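# Sort sealant cartridges into crates by fill level

## Task

Four sealant cartridges have each been partly used, and their contents cannot be seen through the tube walls. Any cartridge that is one third full or more belongs in the blue crate; every other one belongs in the dark grey crate. Each correctly placed cartridge earns credit and each misplaced one costs credit. A cartridge earns nothing if it is still in motion at the end or if the red dowel is still in it. Both crates must be standing upright at the end. Finish by releasing everything and pulling the grippers away; anything held in place only by the robot at the end does not count.

## Robot and tools

Robot: two Kinova Gen3 arms, left_arm and right_arm, each with a Robotiq 2F-85 parallel gripper. Scene frame: origin on the table top between the arms, +x out over the table, +z up, left_arm on the +y side (the names are not image sides). Bases: left_arm at (+0.033, +0.278, 0), right_arm at (-0.033, -0.263, 0). Gripper axes: +z runs along the fingers away from the wrist, the pads close along y. end_effector_position is the point between the pads when closed; closed fingertips stick out about 19 mm past it (6 mm when fully open), and closing pushes the tips about 13 mm further out, so leave that margin above surfaces.

Row layout (both execute_actions and move): one list of 16 numbers covering both arms, in the order left dx, dy, dz, rx, ry, rz, left gripper position, left gripper speed, then the same eight for the right arm. You can append 14 stiffness scales (0 to 1), left's 7 joints then right's 7, which remain in force until changed. Every number is in [-1, 1]. dx..rz are offsets, not poses, expressed in that gripper's own axes: 1.0 = 0.6 m or 180 degrees, and rx, ry, rz together form one rotation vector. Gripper position: +1 fully open (85 mm), 0 about 41 mm, about -0.8 pads touching, -1 closes until something blocks it. Gripper speed: -1 about 20 mm/s, 0 about 85, +1 about 150. Grip force cannot be set (about 190-235 N per pad when fully closed). To keep a gripper as it is, repeat its position and speed, since a 0 there is an actual command.

execute_actions(actions): a list of actions; each action is a table of up to 15 rows, one per 1/30 s step, and the last row is held through the remaining steps. Every row is an offset from the gripper's measured pose at the start of that action (for a call's first action, the last pose reported), not from the row before. Per step, the command is clipped to 70 mm and 16 degrees from the current measured pose, so distant targets take several actions. An empty list only returns state and images.

move(target, speed, blocking): target is a single 16-number row of offsets from the last reported pose; each gripper goes in a straight line and both arrive together in 0.5-10 s (cut off at 10 s). speed is in m/s, 0.002-0.5, default 0.25; rotation is capped at twice that in rad/s. It ignores obstacles and the other arm and can overshoot speed near full reach. Faster contact hits harder, and a target further past contact presses harder. blocking=false returns after 0.5 s; after that, use wait or stop before sending new rows. The result adds a 'move:' line: done, off_target, moving, held (last step blocked) or fault, plus limits (paced = the pose was clipped; held = steps were blocked, with a risk of a later fast jump) and each gripper's distance from its target.

wait(seconds 0-10): the scene runs while arms hold their last command. stop(): brakes a running move; fast motion needs room to brake. zoom_image(camera, region [x0,y0,x1,y1], at most 504x504 px) enlarges part of the latest image from cam_head_left, cam_head_right, cam_left_wrist or cam_right_wrist (each 504x504). read_manual(section='licences') returns licence text only. finished_scene(scene) ends the scene for good and is only meaningful after the goal is met and stable.

Results: state line 'left_arm: … | right_arm: …' gives the position in m and quat_wxyz in the scene frame (less reliable at long reach); 'Hand target' lines; joint positions and torques (offset and noisy); position_measured_pct is about 50 - 50 x finger position, so 0 = open. If the fingers stop below about 90 while closing, something is held or in the way; about 90 means the pads met on nothing or something thin. Step readings list positions, and HELD marks steps an arm was held back. 'pose unreachable' means the clearance check changed the command. Watch for MOTOR HOT (60 C); at 75 C an OVER-TEMPERATURE FAULT lets the arm sag. A TORQUE FAULT (load limits 46.9 N m for the big joints, 29.5 for the wrist joints, held weight included) freezes that arm for 10 s and drops the rest of the call.

Gripping: to grip, send -1 and keep sending it. For a gentle grip, open first and then close to slightly less than the object's width. To release, send a width larger than the object. Fingers stay put until the position changes by 0.01 or more.

Avoid: knocking anything off the table (automatic failure), arms colliding or pressing on each other, dropping, slamming or shoving objects, tipping a crate, leaving the dowel in a cartridge, and leaving anything moving. Disturbances may tug at held parts. Fill level cannot be seen, so it has to be judged some other way (for example, weight from torque readings).

Each tool is called after "Emit:" by a JSON object that holds its "method" and its "body".

## Session

Emit:
{"method": "execute_actions", "body": {"actions": []}}

Scene clock: 0.00 s.
left_arm: end_effector_position=(+0.0483, +0.1581, +0.3579) position_measured_pct=0.0 end_effector_quat_wxyz=(-0.055, +0.055, +0.996, +0.051) | right_arm: end_effector_position=(+0.2160, -0.6622, +0.3129) position_measured_pct=0.0 end_effector_quat_wxyz=(+0.264, -0.548, +0.786, +0.112)
Joint positions: left_arm=[ 1.195 -0.375 -0.157  1.978  0.009  1.67   2.716] | right_arm=[ 1.609  0.702 -0.584  1.053 -0.158  1.736  3.782]
Joint velocities: left_arm=[-0.     0.002 -0.     0.     0.    -0.001  0.   ] | right_arm=[-0.     0.     0.     0.001 -0.001 -0.001 -0.003]
Joint torques (N m, as the joint torque sensors report them, + toward a larger angle): no reading
Motor temperatures (°C, as the motors report them): left_arm=[30 30 24 27 36 30 48] | right_arm=[29 32 28 32 35 32 36]
Hand target (left_arm): +0.048, +0.158, +0.358; -0.055, +0.055, +0.996, +0.051
Hand target (right_arm): +0.216, -0.662, +0.313; +0.264, -0.548, +0.786, +0.112
Joint stiffness scale: left_arm=[1. 1. 1. 1. 1. 1. 1.] | right_arm=[1. 1. 1. 1. 1. 1. 1.]

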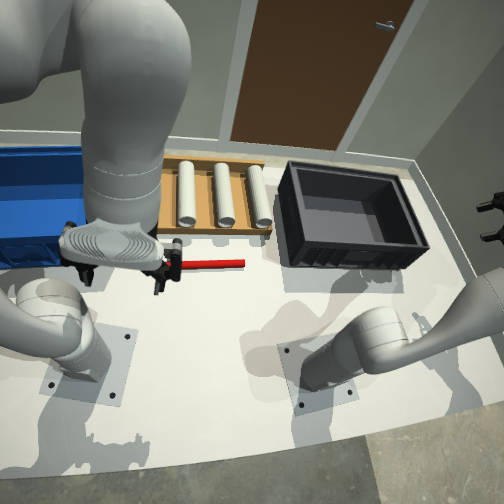

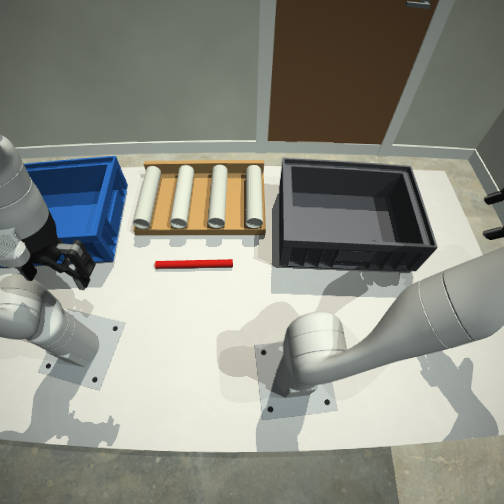

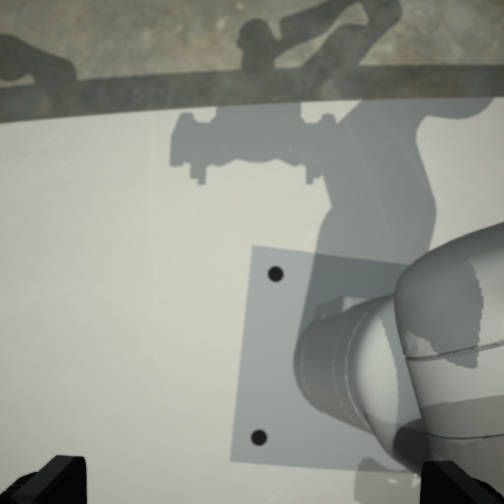

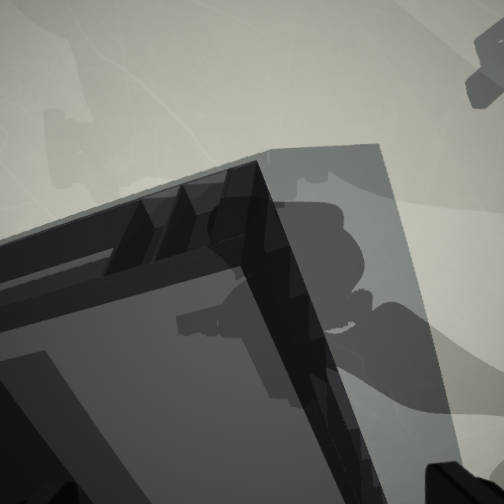

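Emit:
{"method": "zoom_image", "body": {"camera": "cam_head_right", "region": [120, 140, 280, 280]}}

Emit:
{"method": "wait", "body": {"seconds": 0.5}}

Region (120, 140, 280, 280) of cam_head_right's 504x504 image, scaled by 3.150, with more detail than that image has; it fills the top 441 rows of this view, and the rest is white.

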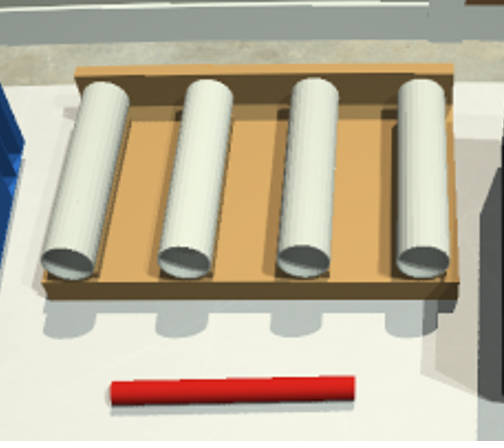

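Scene clock: 9.87 s.
left_arm: end_effector_position=(+0.0483, +0.1581, +0.3579) position_measured_pct=0.0 end_effector_quat_wxyz=(-0.055, +0.055, +0.996, +0.051) | right_arm: end_effector_position=(+0.2160, -0.6622, +0.3129) position_measured_pct=0.0 end_effector_quat_wxyz=(+0.264, -0.548, +0.786, +0.112)
Joint positions: left_arm=[ 1.195 -0.375 -0.157  1.978  0.009  1.67   2.716] | right_arm=[ 1.609  0.702 -0.584  1.053 -0.158  1.736  3.782]
Joint velocities: left_arm=[ 0.     0.001 -0.    -0.    -0.     0.001 -0.   ] | right_arm=[ 0.    -0.    -0.     0.001  0.     0.001 -0.001]
Joint torques (N m, as the joint torque sensors report them, + toward a larger angle): left_arm=[-0.53 -1.64 -0.29 -8.99  0.16  0.52  0.06] | right_arm=[  0.35 -18.94  -2.46  -7.79  -1.34   0.8    0.25]
Motor temperatures (°C, as the motors report them): left_arm=[30 30 24 27 36 30 48] | right_arm=[29 33 28 32 35 32 36]
Hand target (left_arm): +0.048, +0.158, +0.358; -0.055, +0.055, +0.996, +0.051
Hand target (right_arm): +0.216, -0.662, +0.313; +0.264, -0.548, +0.786, +0.112
Joint stiffness scale: left_arm=[1. 1. 1. 1. 1. 1. 1.] | right_arm=[1. 1. 1. 1. 1. 1. 1.]
wait: 0.50 s; at rest from the start

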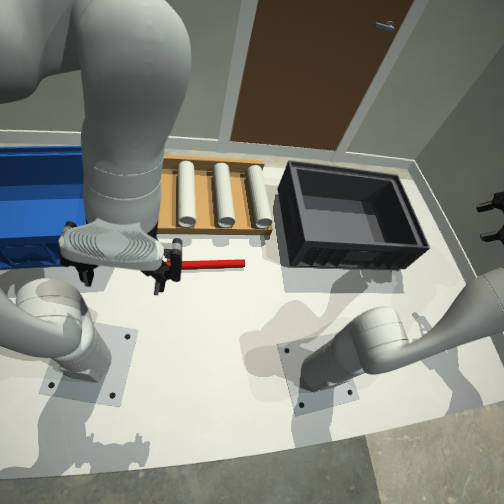

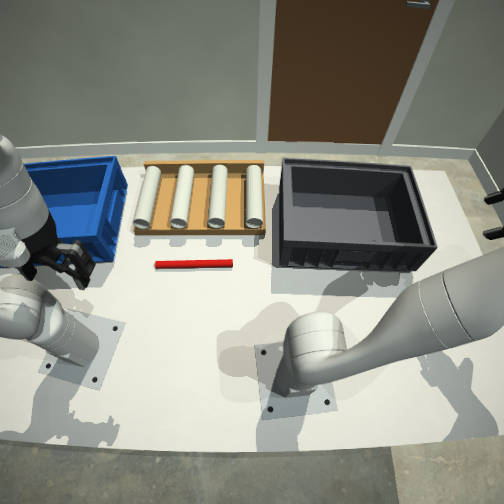

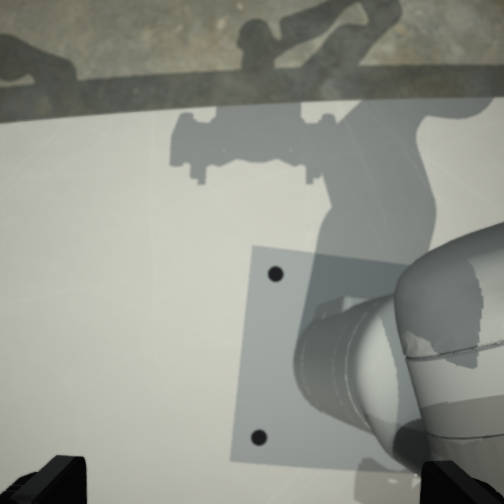

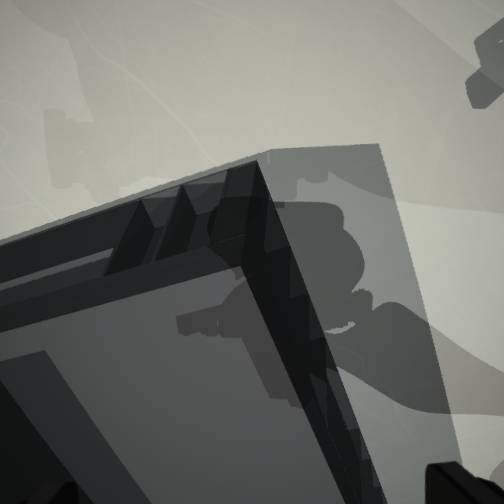

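Emit:
{"method": "move", "body": {"target": [-0.5, -0.15, -0.2, 0, 0, 0, 1, 0, 0, 0, 0, 0, 0, 0, 1, 0], "speed": 0.3}}

Scene clock: 31.40 s.
left_arm: end_effector_position=(+0.3475, +0.0266, +0.4354) position_measured_pct=0.0 end_effector_quat_wxyz=(-0.051, +0.052, +0.996, +0.052) | right_arm: end_effector_position=(+0.2160, -0.6622, +0.3129) position_measured_pct=0.0 end_effector_quat_wxyz=(+0.264, -0.548, +0.786, +0.112)
Joint positions: left_arm=[ 0.836  0.392 -0.707  1.025  0.196  1.938  1.882] | right_arm=[ 1.609  0.702 -0.584  1.053 -0.158  1.736  3.782]
Joint velocities: left_arm=[-0.007  0.004 -0.    -0.001  0.     0.    -0.001] | right_arm=[-0.    -0.001  0.    -0.001  0.     0.    -0.   ]
Joint torques (N m, as the joint torque sensors report them, + toward a larger angle): left_arm=[ -0.01 -15.35  -2.32  -8.58  -0.2    0.54   0.14] | right_arm=[  0.12 -19.1   -2.9   -8.39  -1.12   0.49   0.27]
Motor temperatures (°C, as the motors report them): left_arm=[30 30 24 28 36 30 48] | right_arm=[29 33 28 32 35 32 36]
Hand target (left_arm): +0.347, +0.024, +0.435; -0.055, +0.055, +0.996, +0.050
Hand target (right_arm): +0.216, -0.662, +0.313; +0.264, -0.548, +0.786, +0.112
Off the commanded pose (left_arm): 0.003 m, 1 deg.
Off the commanded pose (right_arm): 0.000 m, 0 deg.
Joint stiffness scale: left_arm=[1. 1. 1. 1. 1. 1. 1.] | right_arm=[1. 1. 1. 1. 1. 1. 1.]
move: done

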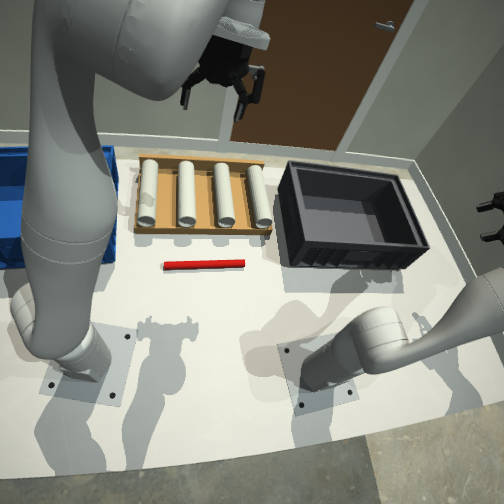

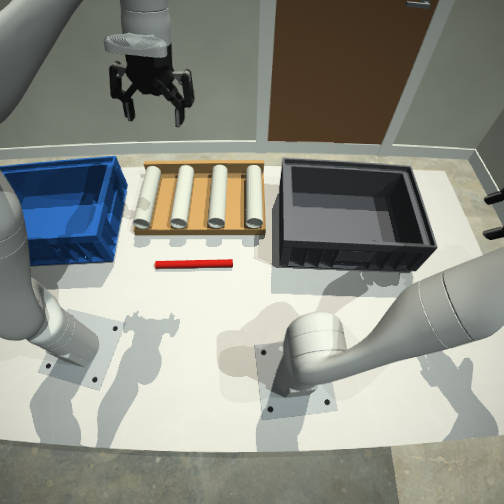

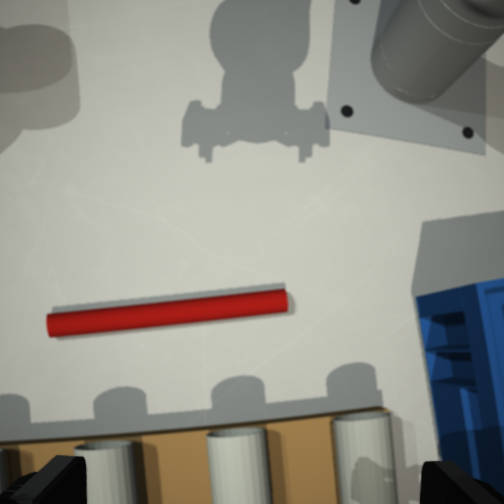

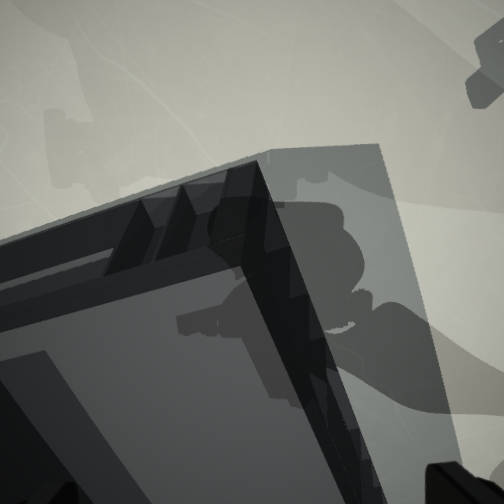

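Emit:
{"method": "move", "body": {"target": [0.049, 0.049, 0.407, 0.0524, 0.0005, -0.532, 1, 0, 0, 0, 0, 0, 0, 0, 1, 0], "speed": 0.3}}

Scene clock: 81.80 s.
left_arm: end_effector_position=(+0.2994, +0.0869, +0.2015) position_measured_pct=0.0 end_effector_quat_wxyz=(-0.000, +0.705, -0.709, +0.000) | right_arm: end_effector_position=(+0.2160, -0.6622, +0.3129) position_measured_pct=0.0 end_effector_quat_wxyz=(+0.264, -0.548, +0.786, +0.112)
Joint positions: left_arm=[ 1.108  0.273 -0.926  2.009  0.261  0.982  3.392] | right_arm=[ 1.609  0.702 -0.584  1.053 -0.158  1.736  3.782]
Joint velocities: left_arm=[-0.001  0.001 -0.     0.003  0.    -0.003  0.004] | right_arm=[ 0.     0.001  0.    -0.001  0.001  0.001 -0.001]
Joint torques (N m, as the joint torque sensors report them, + toward a larger angle): left_arm=[-0.15 -9.78 -2.2  -7.55 -0.18  0.12  0.16] | right_arm=[  0.19 -18.97  -3.04  -7.43  -1.31   0.86   0.29]
Motor temperatures (°C, as the motors report them): left_arm=[30 30 24 28 36 30 48] | right_arm=[29 34 28 32 35 32 36]
Hand target (left_arm): +0.298, +0.085, +0.200; +0.001, +0.708, -0.707, +0.000
Hand target (right_arm): +0.216, -0.662, +0.313; +0.264, -0.548, +0.786, +0.112
Off the commanded pose (left_arm): 0.003 m, 0 deg.
Off the commanded pose (right_arm): 0.000 m, 0 deg.
Joint stiffness scale: left_arm=[1. 1. 1. 1. 1. 1. 1.] | right_arm=[1. 1. 1. 1. 1. 1. 1.]
move: done

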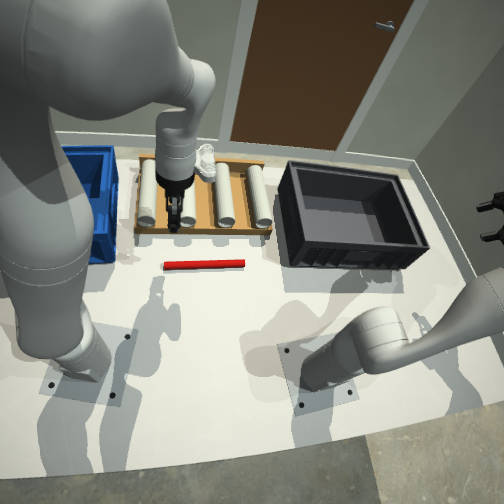

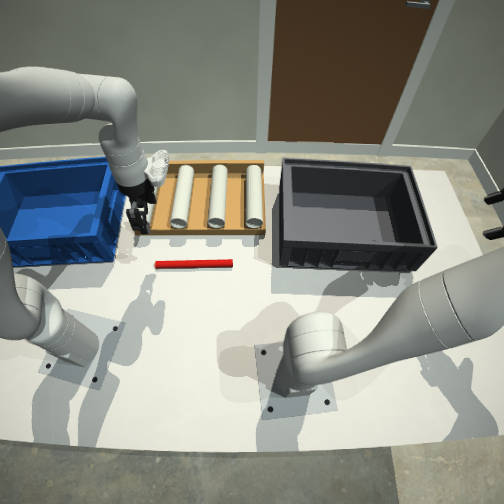

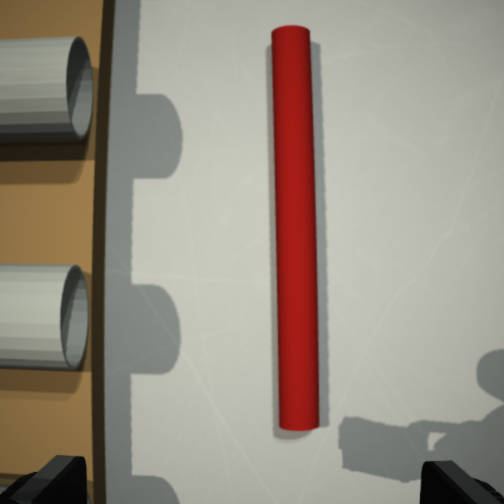

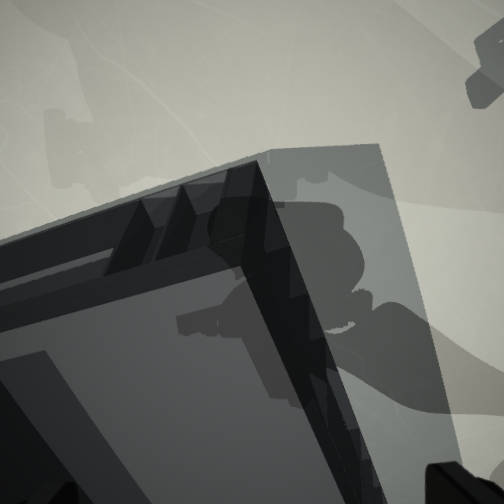

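Emit:
{"method": "move", "body": {"target": [-0.025, 0.04, 0.2, 0, 0, 0, 1, 0, 0, 0, 0, 0, 0, 0, 1, 0], "speed": 0.2}}

Scene clock: 94.73 s.
left_arm: end_effector_position=(+0.2771, +0.1026, +0.0837) position_measured_pct=0.0 end_effector_quat_wxyz=(-0.002, +0.705, -0.709, +0.001) | right_arm: end_effector_position=(+0.2160, -0.6622, +0.3129) position_measured_pct=0.0 end_effector_quat_wxyz=(+0.264, -0.548, +0.786, +0.112)
Joint positions: left_arm=[ 0.928  0.475 -0.764  2.273  0.595  0.593  3.051] | right_arm=[ 1.609  0.702 -0.584  1.053 -0.158  1.736  3.782]
Joint velocities: left_arm=[-0.013  0.004  0.007  0.    -0.    -0.003 -0.   ] | right_arm=[-0.    -0.001 -0.    -0.     0.     0.    -0.001]
Joint torques (N m, as the joint torque sensors report them, + toward a larger angle): left_arm=[  0.09 -12.21  -2.94  -4.36  -0.21   0.11   0.37] | right_arm=[  0.53 -18.89  -2.84  -7.8   -1.4    1.18   0.19]
Motor temperatures (°C, as the motors report them): left_arm=[30 30 24 28 36 30 48] | right_arm=[29 34 28 32 35 32 36]
Hand target (left_arm): +0.276, +0.103, +0.082; -0.001, +0.705, -0.709, +0.000
Hand target (right_arm): +0.216, -0.662, +0.313; +0.264, -0.548, +0.786, +0.112
Off the commanded pose (left_arm): 0.003 m, 0 deg.
Off the commanded pose (right_arm): 0.000 m, 0 deg.
Joint stiffness scale: left_arm=[1. 1. 1. 1. 1. 1. 1.] | right_arm=[1. 1. 1. 1. 1. 1. 1.]
move: done

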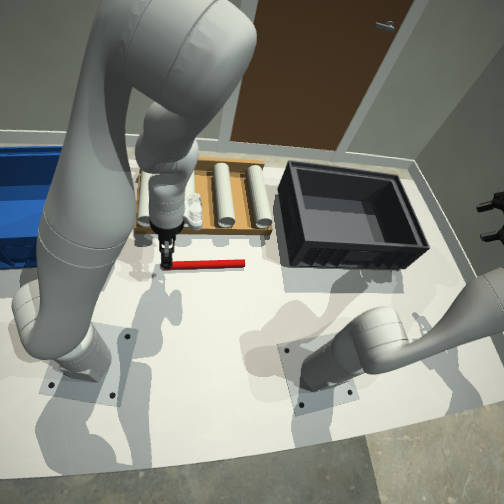

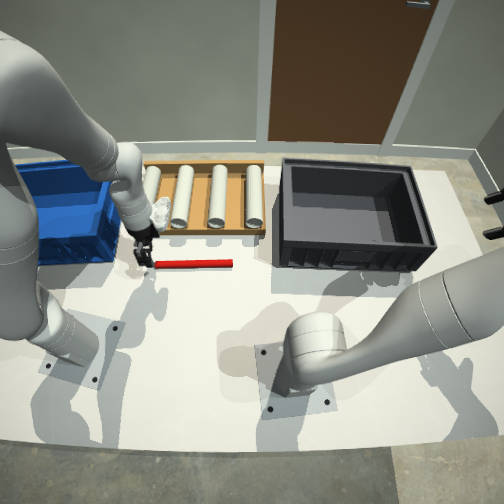

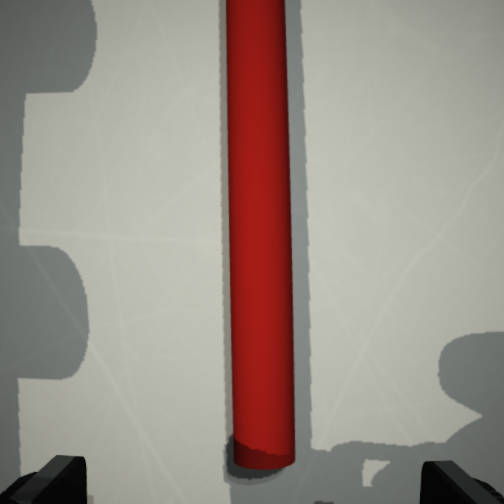

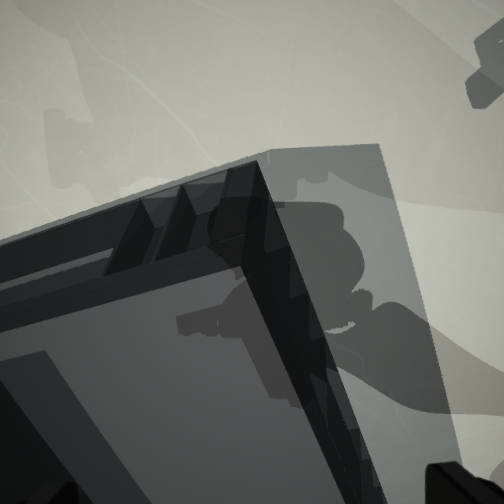

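Emit:
{"method": "move", "body": {"target": [0.01, 0.007, 0.103, 0, 0, 0, 1, 0, 0, 0, 0, 0, 0, 0, 1, 0], "speed": 0.1}}

Emit:
{"method": "move", "body": {"target": [0, 0, 0, 0, 0, 0, -1, 0, 0, 0, 0, 0, 0, 0, 1, 0], "speed": 0.1}}

Scene clock: 115.53 s.
left_arm: end_effector_position=(+0.2747, +0.0961, +0.0237) position_measured_pct=0.0 end_effector_quat_wxyz=(-0.003, +0.704, -0.710, +0.002) | right_arm: end_effector_position=(+0.2160, -0.6622, +0.3129) position_measured_pct=0.0 end_effector_quat_wxyz=(+0.264, -0.548, +0.786, +0.112)
Joint positions: left_arm=[ 0.773  0.618 -0.547  2.325  0.871  0.4    2.82 ] | right_arm=[ 1.609  0.702 -0.584  1.053 -0.158  1.736  3.782]
Joint velocities: left_arm=[-0.016  0.002  0.012  0.001 -0.    -0.005 -0.   ] | right_arm=[-0.001  0.    -0.    -0.    -0.     0.     0.   ]
Joint torques (N m, as the joint torque sensors report them, + toward a larger angle): left_arm=[ -0.09 -14.    -2.37  -2.55  -0.18  -0.04   0.09] | right_arm=[  0.24 -18.99  -2.63  -7.63  -0.98   0.73   0.4 ]
Motor temperatures (°C, as the motors report them): left_arm=[30 30 24 28 36 30 48] | right_arm=[29 34 28 32 35 32 36]
Hand target (left_arm): +0.273, +0.097, +0.022; -0.003, +0.705, -0.709, +0.001
Hand target (right_arm): +0.216, -0.662, +0.313; +0.264, -0.548, +0.786, +0.112
Off the commanded pose (left_arm): 0.003 m, 0 deg.
Off the commanded pose (right_arm): 0.000 m, 0 deg.
Joint stiffness scale: left_arm=[1. 1. 1. 1. 1. 1. 1.] | right_arm=[1. 1. 1. 1. 1. 1. 1.]
move: done

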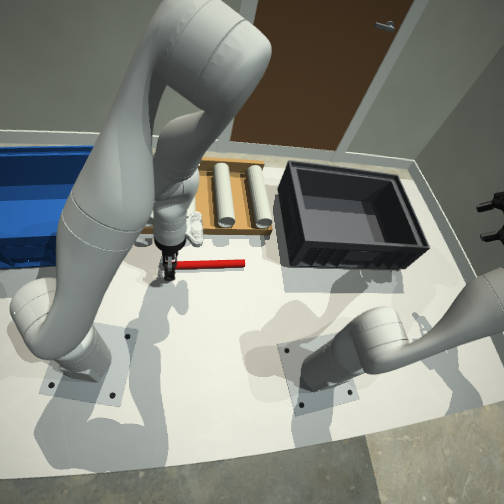

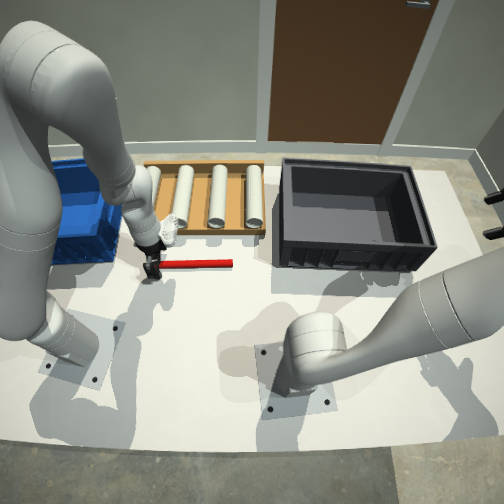

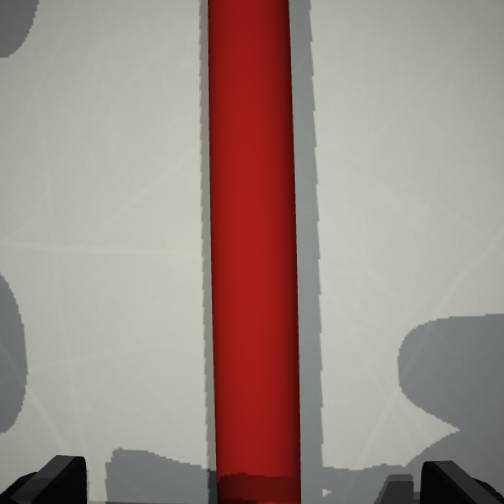

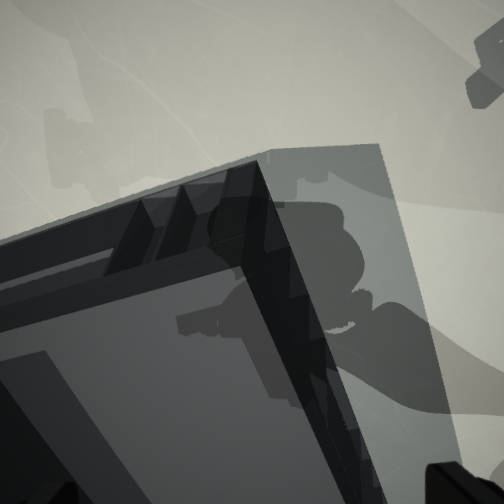

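Scene clock: 116.67 s.
left_arm: end_effector_position=(+0.2747, +0.0959, +0.0241) position_measured_pct=72.6 end_effector_quat_wxyz=(-0.003, +0.704, -0.710, +0.002) | right_arm: end_effector_position=(+0.2160, -0.6622, +0.3129) position_measured_pct=0.0 end_effector_quat_wxyz=(+0.264, -0.548, +0.786, +0.112)
Joint positions: left_arm=[ 0.773  0.617 -0.547  2.325  0.871  0.4    2.82 ] | right_arm=[ 1.609  0.702 -0.584  1.053 -0.158  1.736  3.782]
Joint velocities: left_arm=[ 0.001  0.    -0.     0.     0.     0.     0.   ] | right_arm=[-0.    -0.001 -0.     0.    -0.     0.002  0.001]
Joint torques (N m, as the joint torque sensors report them, + toward a larger angle): left_arm=[ 1.12 -9.65  0.2  -4.82  0.82 -0.19  0.1 ] | right_arm=[  0.21 -19.44  -2.99  -7.65  -1.33   1.     0.33]
Motor temperatures (°C, as the motors report them): left_arm=[30 30 24 28 36 30 48] | right_arm=[29 34 28 32 35 32 36]
Hand target (left_arm): +0.275, +0.096, +0.024; -0.003, +0.704, -0.710, +0.002
Hand target (right_arm): +0.216, -0.662, +0.313; +0.264, -0.548, +0.786, +0.112
Off the commanded pose (left_arm): 0.000 m, 0 deg.
Off the commanded pose (right_arm): 0.000 m, 0 deg.
Joint stiffness scale: left_arm=[1. 1. 1. 1. 1. 1. 1.] | right_arm=[1. 1. 1. 1. 1. 1. 1.]
move: done

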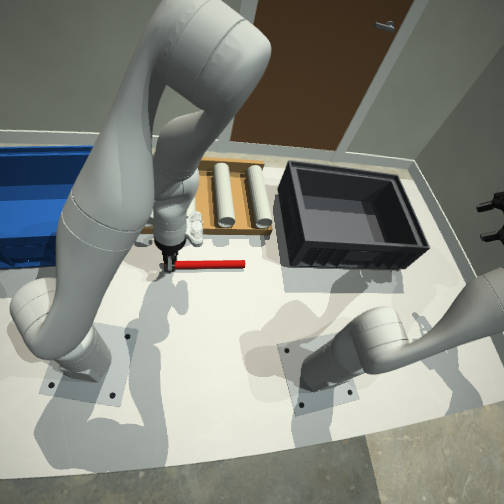

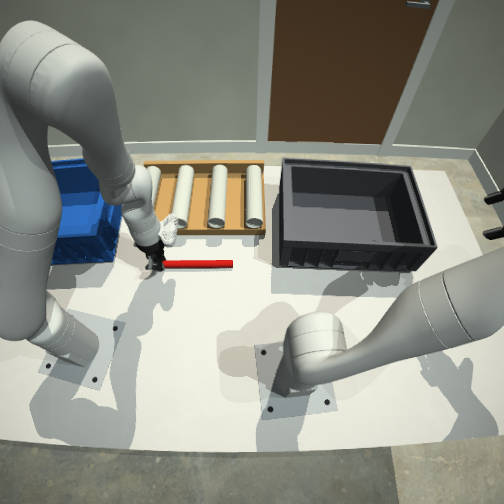

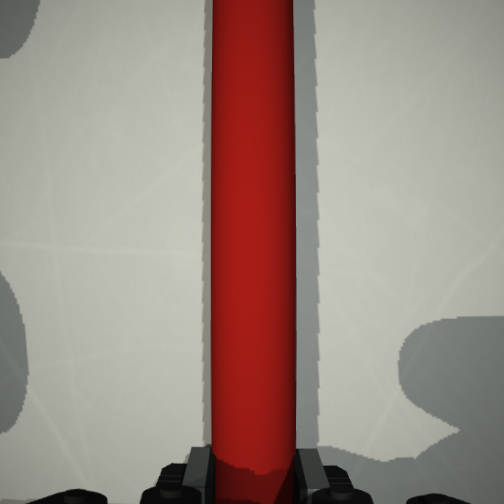

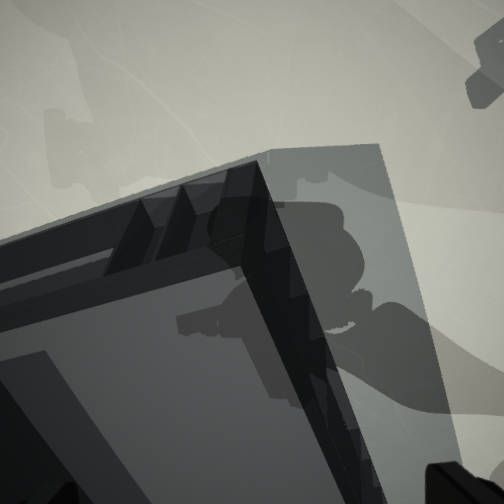

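Emit:
{"method": "move", "body": {"target": [0, 0, -0.15, 0, 0, 0, -1, 0, 0, 0, 0, 0, 0, 0, 1, 0], "speed": 0.15}}

Scene clock: 164.40 s.
left_arm: end_effector_position=(+0.2727, +0.0952, +0.1118) position_measured_pct=72.6 end_effector_quat_wxyz=(-0.001, +0.704, -0.710, +0.002) | right_arm: end_effector_position=(+0.2160, -0.6622, +0.3129) position_measured_pct=0.0 end_effector_quat_wxyz=(+0.264, -0.548, +0.786, +0.112)
Joint positions: left_arm=[ 1.01   0.404 -0.817  2.237  0.478  0.673  3.189] | right_arm=[ 1.609  0.702 -0.584  1.053 -0.158  1.736  3.782]
Joint velocities: left_arm=[ 0.012 -0.002 -0.006 -0.001 -0.     0.002  0.   ] | right_arm=[-0.001  0.     0.     0.     0.001  0.     0.002]
Joint torques (N m, as the joint torque sensors report them, + toward a larger angle): left_arm=[ -0.3  -11.25  -2.7   -5.6   -0.09   0.11  -0.02] | right_arm=[  0.3  -19.67  -3.1   -7.34  -0.98   0.82  -0.01]
Motor temperatures (°C, as the motors report them): left_arm=[30 30 24 28 36 30 48] | right_arm=[29 35 28 32 35 32 36]
Hand target (left_arm): +0.274, +0.096, +0.114; -0.002, +0.704, -0.710, +0.003
Hand target (right_arm): +0.216, -0.662, +0.313; +0.264, -0.548, +0.786, +0.112
Off the commanded pose (left_arm): 0.003 m, 0 deg.
Off the commanded pose (right_arm): 0.000 m, 0 deg.
Joint stiffness scale: left_arm=[1. 1. 1. 1. 1. 1. 1.] | right_arm=[1. 1. 1. 1. 1. 1. 1.]
move: done

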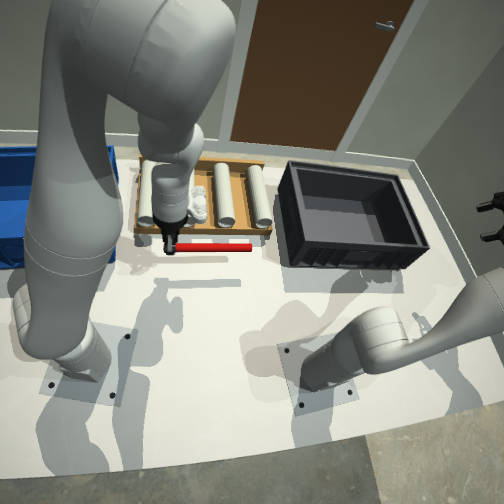

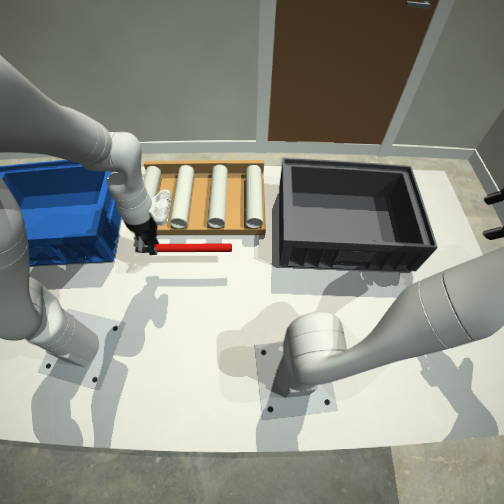

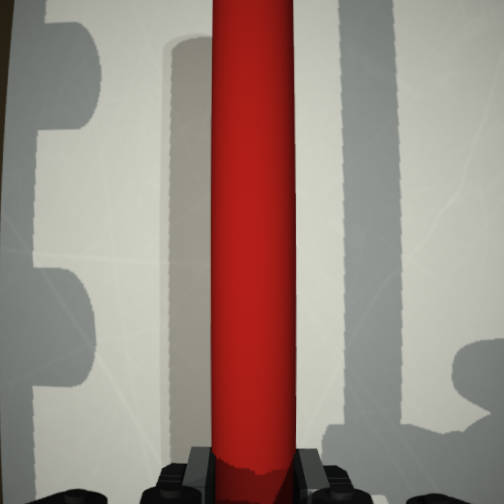

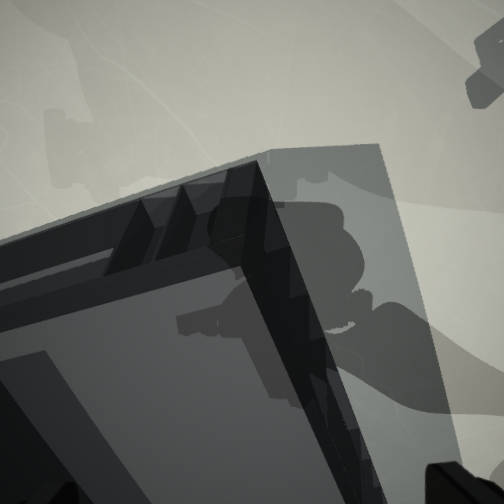

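Emit:
{"method": "move", "body": {"target": [0.239, 0.2045, 0, 0, 0, -0.5027, -1, 0, 0, 0, 0, 0, 0, 0, 1, 0], "speed": 0.25}}

Scene clock: 174.80 s.
left_arm: end_effector_position=(+0.1501, -0.0452, +0.1117) position_measured_pct=72.6 end_effector_quat_wxyz=(+0.002, +1.000, -0.001, +0.002) | right_arm: end_effector_position=(+0.2160, -0.6622, +0.3129) position_measured_pct=0.0 end_effector_quat_wxyz=(+0.264, -0.548, +0.786, +0.112)
Joint positions: left_arm=[ 1.665  0.546 -0.976  2.108  0.635  0.808  5.21 ] | right_arm=[ 1.609  0.702 -0.584  1.053 -0.158  1.736  3.782]
Joint velocities: left_arm=[ 0.005  0.     0.002 -0.002  0.     0.001  0.007] | right_arm=[-0.    -0.     0.    -0.     0.001 -0.     0.   ]
Joint torques (N m, as the joint torque sensors report them, + toward a larger angle): left_arm=[ -0.12 -12.68  -4.03  -5.8   -0.17  -0.33   0.24] | right_arm=[  0.65 -19.25  -2.61  -7.38  -1.2    0.56   0.55]
Motor temperatures (°C, as the motors report them): left_arm=[30 30 24 28 36 30 48] | right_arm=[29 35 28 32 35 32 36]
Hand target (left_arm): +0.149, -0.046, +0.111; +0.001, +1.000, -0.000, +0.001
Hand target (right_arm): +0.216, -0.662, +0.313; +0.264, -0.548, +0.786, +0.112
Off the commanded pose (left_arm): 0.002 m, 0 deg.
Off the commanded pose (right_arm): 0.000 m, 0 deg.
Joint stiffness scale: left_arm=[1. 1. 1. 1. 1. 1. 1.] | right_arm=[1. 1. 1. 1. 1. 1. 1.]
move: done

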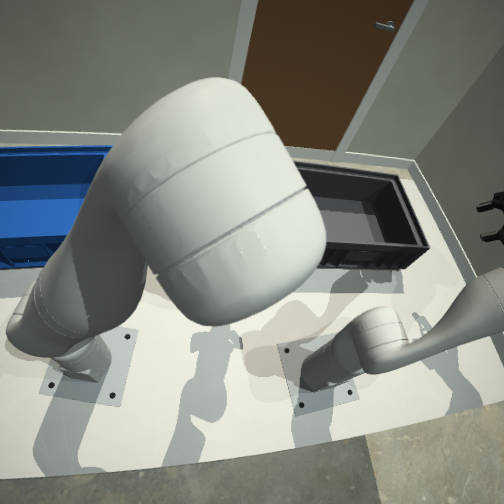

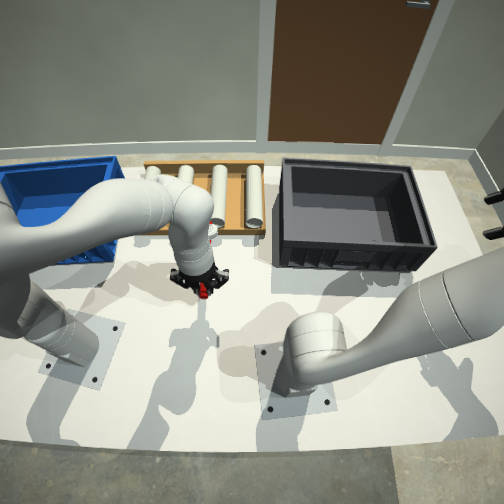

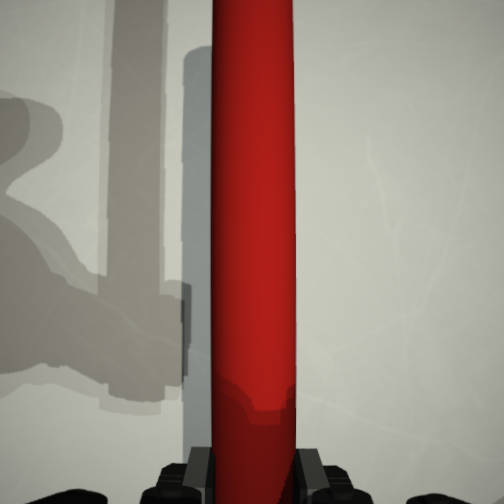

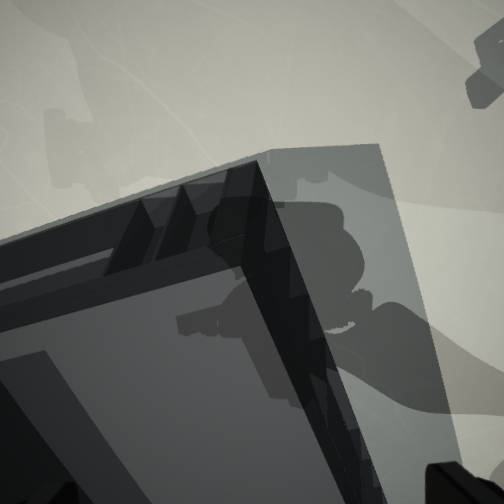

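Emit:
{"method": "move", "body": {"target": [0, 0, 0, 0, 0, 0, -1, 0, -0.972, 0.059, 0.543, 0.0769, 0.1812, 0.3762, 1, 0], "speed": 0.3}}

Scene clock: 198.63 s.
left_arm: end_effector_position=(+0.1499, -0.0453, +0.1116) position_measured_pct=72.6 end_effector_quat_wxyz=(+0.002, +1.000, -0.001, +0.002) | right_arm: end_effector_position=(+0.4267, -0.0256, +0.3540) position_measured_pct=0.0 end_effector_quat_wxyz=(+0.002, -0.001, +1.000, +0.007)
Joint positions: left_arm=[ 1.665  0.546 -0.976  2.108  0.635  0.808  5.21 ] | right_arm=[ 0.037  0.634 -1.004  1.019  0.523  1.711  0.702]
Joint velocities: left_arm=[-0.    -0.001 -0.    -0.    -0.    -0.001 -0.   ] | right_arm=[-0.007  0.002  0.005 -0.004  0.     0.001 -0.001]
Joint torques (N m, as the joint torque sensors report them, + toward a larger angle): left_arm=[ -0.16 -12.87  -4.01  -5.9   -0.1    0.02   0.14] | right_arm=[ -0.13 -17.42  -3.73  -8.62   0.22  -0.13  -0.03]
Motor temperatures (°C, as the motors report them): left_arm=[30 31 24 28 36 30 48] | right_arm=[29 35 28 32 35 32 36]
Hand target (left_arm): +0.150, -0.045, +0.112; +0.002, +1.000, -0.001, +0.002
Hand target (right_arm): +0.428, -0.028, +0.353; +0.002, -0.000, +1.000, +0.002
Off the commanded pose (left_arm): 0.000 m, 0 deg.
Off the commanded pose (right_arm): 0.007 m, 1 deg.
Joint stiffness scale: left_arm=[1. 1. 1. 1. 1. 1. 1.] | right_arm=[1. 1. 1. 1. 1. 1. 1.]
move: off_target (right_arm); limits=paced

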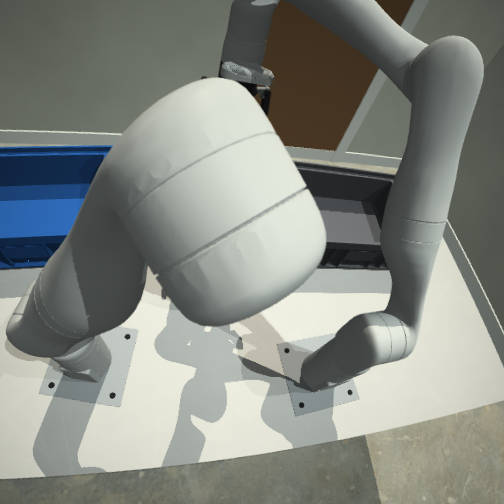

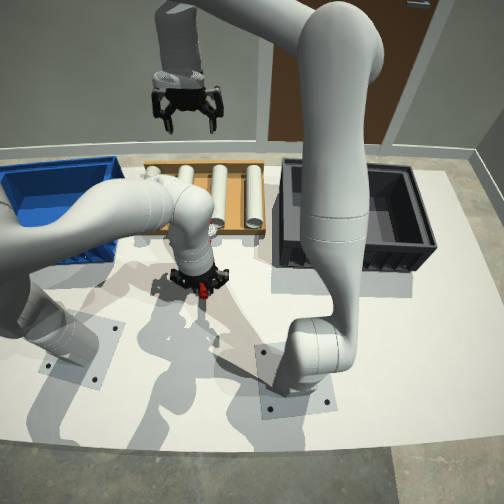

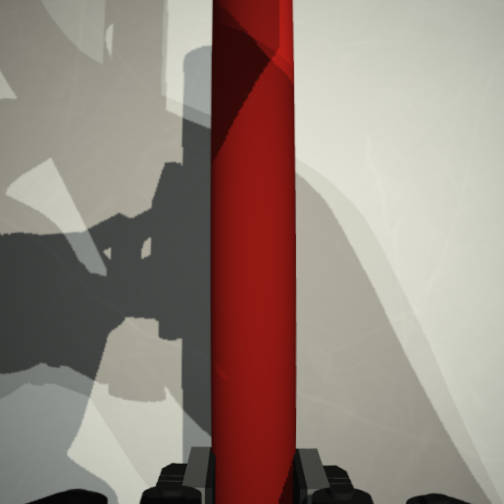

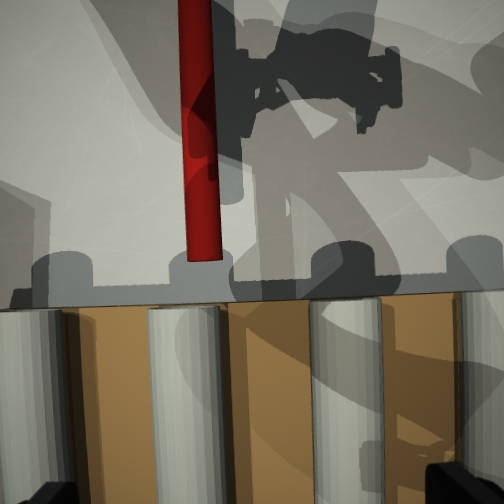

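Emit:
{"method": "move", "body": {"target": [0.042, 0.027, 0.083, 0, 0, 0, -1, 0, 0, 0, 0, 0, 0, 0, 1, 0], "speed": 0.1}}

Scene clock: 223.37 s.
left_arm: end_effector_position=(+0.1747, -0.0589, +0.0635) position_measured_pct=72.6 end_effector_quat_wxyz=(-0.001, +1.000, +0.000, +0.001) | right_arm: end_effector_position=(+0.4267, -0.0253, +0.3539) position_measured_pct=0.0 end_effector_quat_wxyz=(+0.001, -0.001, +1.000, +0.007)
Joint positions: left_arm=[ 1.511  0.675 -0.86   2.086  0.777  0.736  5.061] | right_arm=[ 0.036  0.634 -1.003  1.018  0.523  1.711  0.702]
Joint velocities: left_arm=[-0.009 -0.     0.007 -0.     0.    -0.003  0.001] | right_arm=[-0.001 -0.     0.     0.    -0.001  0.001  0.   ]
Joint torques (N m, as the joint torque sensors report them, + toward a larger angle): left_arm=[ -0.24 -15.22  -4.25  -4.38  -0.27   0.01   0.16] | right_arm=[  0.11 -17.69  -3.62  -7.57   0.22   0.07  -0.06]
Motor temperatures (°C, as the motors report them): left_arm=[30 31 24 28 36 30 48] | right_arm=[29 35 28 33 35 32 36]
Hand target (left_arm): +0.176, -0.062, +0.062; +0.002, +1.000, -0.001, +0.002
Hand target (right_arm): +0.427, -0.026, +0.354; +0.002, -0.001, +1.000, +0.007
Off the commanded pose (left_arm): 0.003 m, 0 deg.
Off the commanded pose (right_arm): 0.000 m, 0 deg.
Joint stiffness scale: left_arm=[1. 1. 1. 1. 1. 1. 1.] | right_arm=[1. 1. 1. 1. 1. 1. 1.]
move: done

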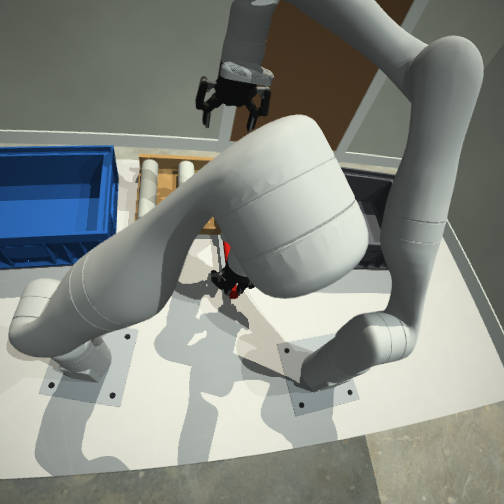

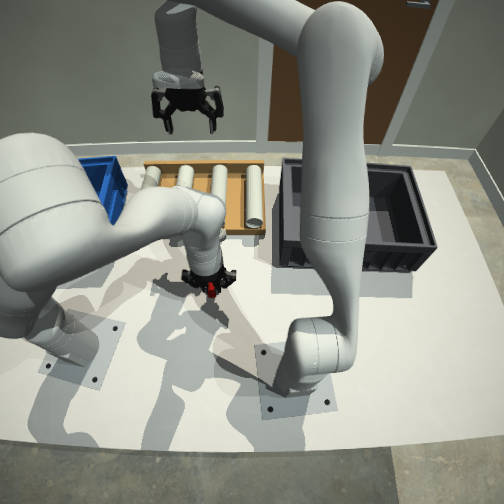

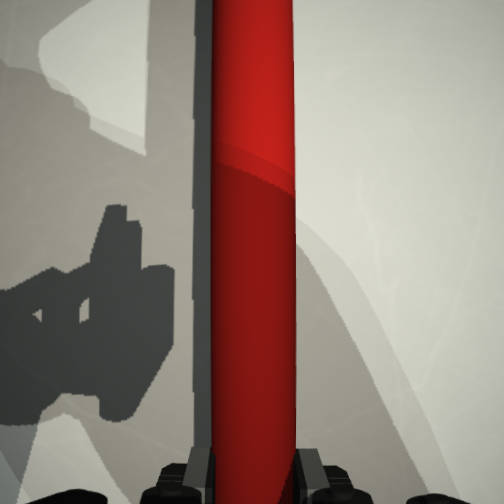

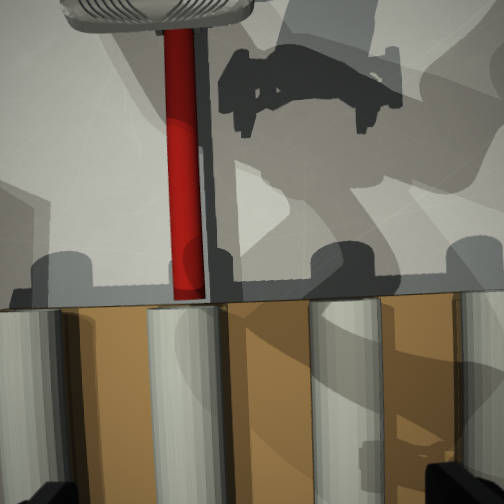

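Emit:
{"method": "zoom_image", "body": {"camera": "cam_right_wrist", "region": [120, 230, 260, 370]}}

Region (120, 230, 260, 370) of cam_right_wrist's 504x504 image, scaled by 3.600.

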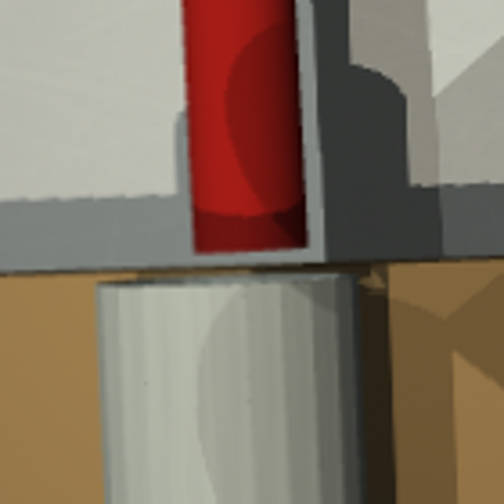

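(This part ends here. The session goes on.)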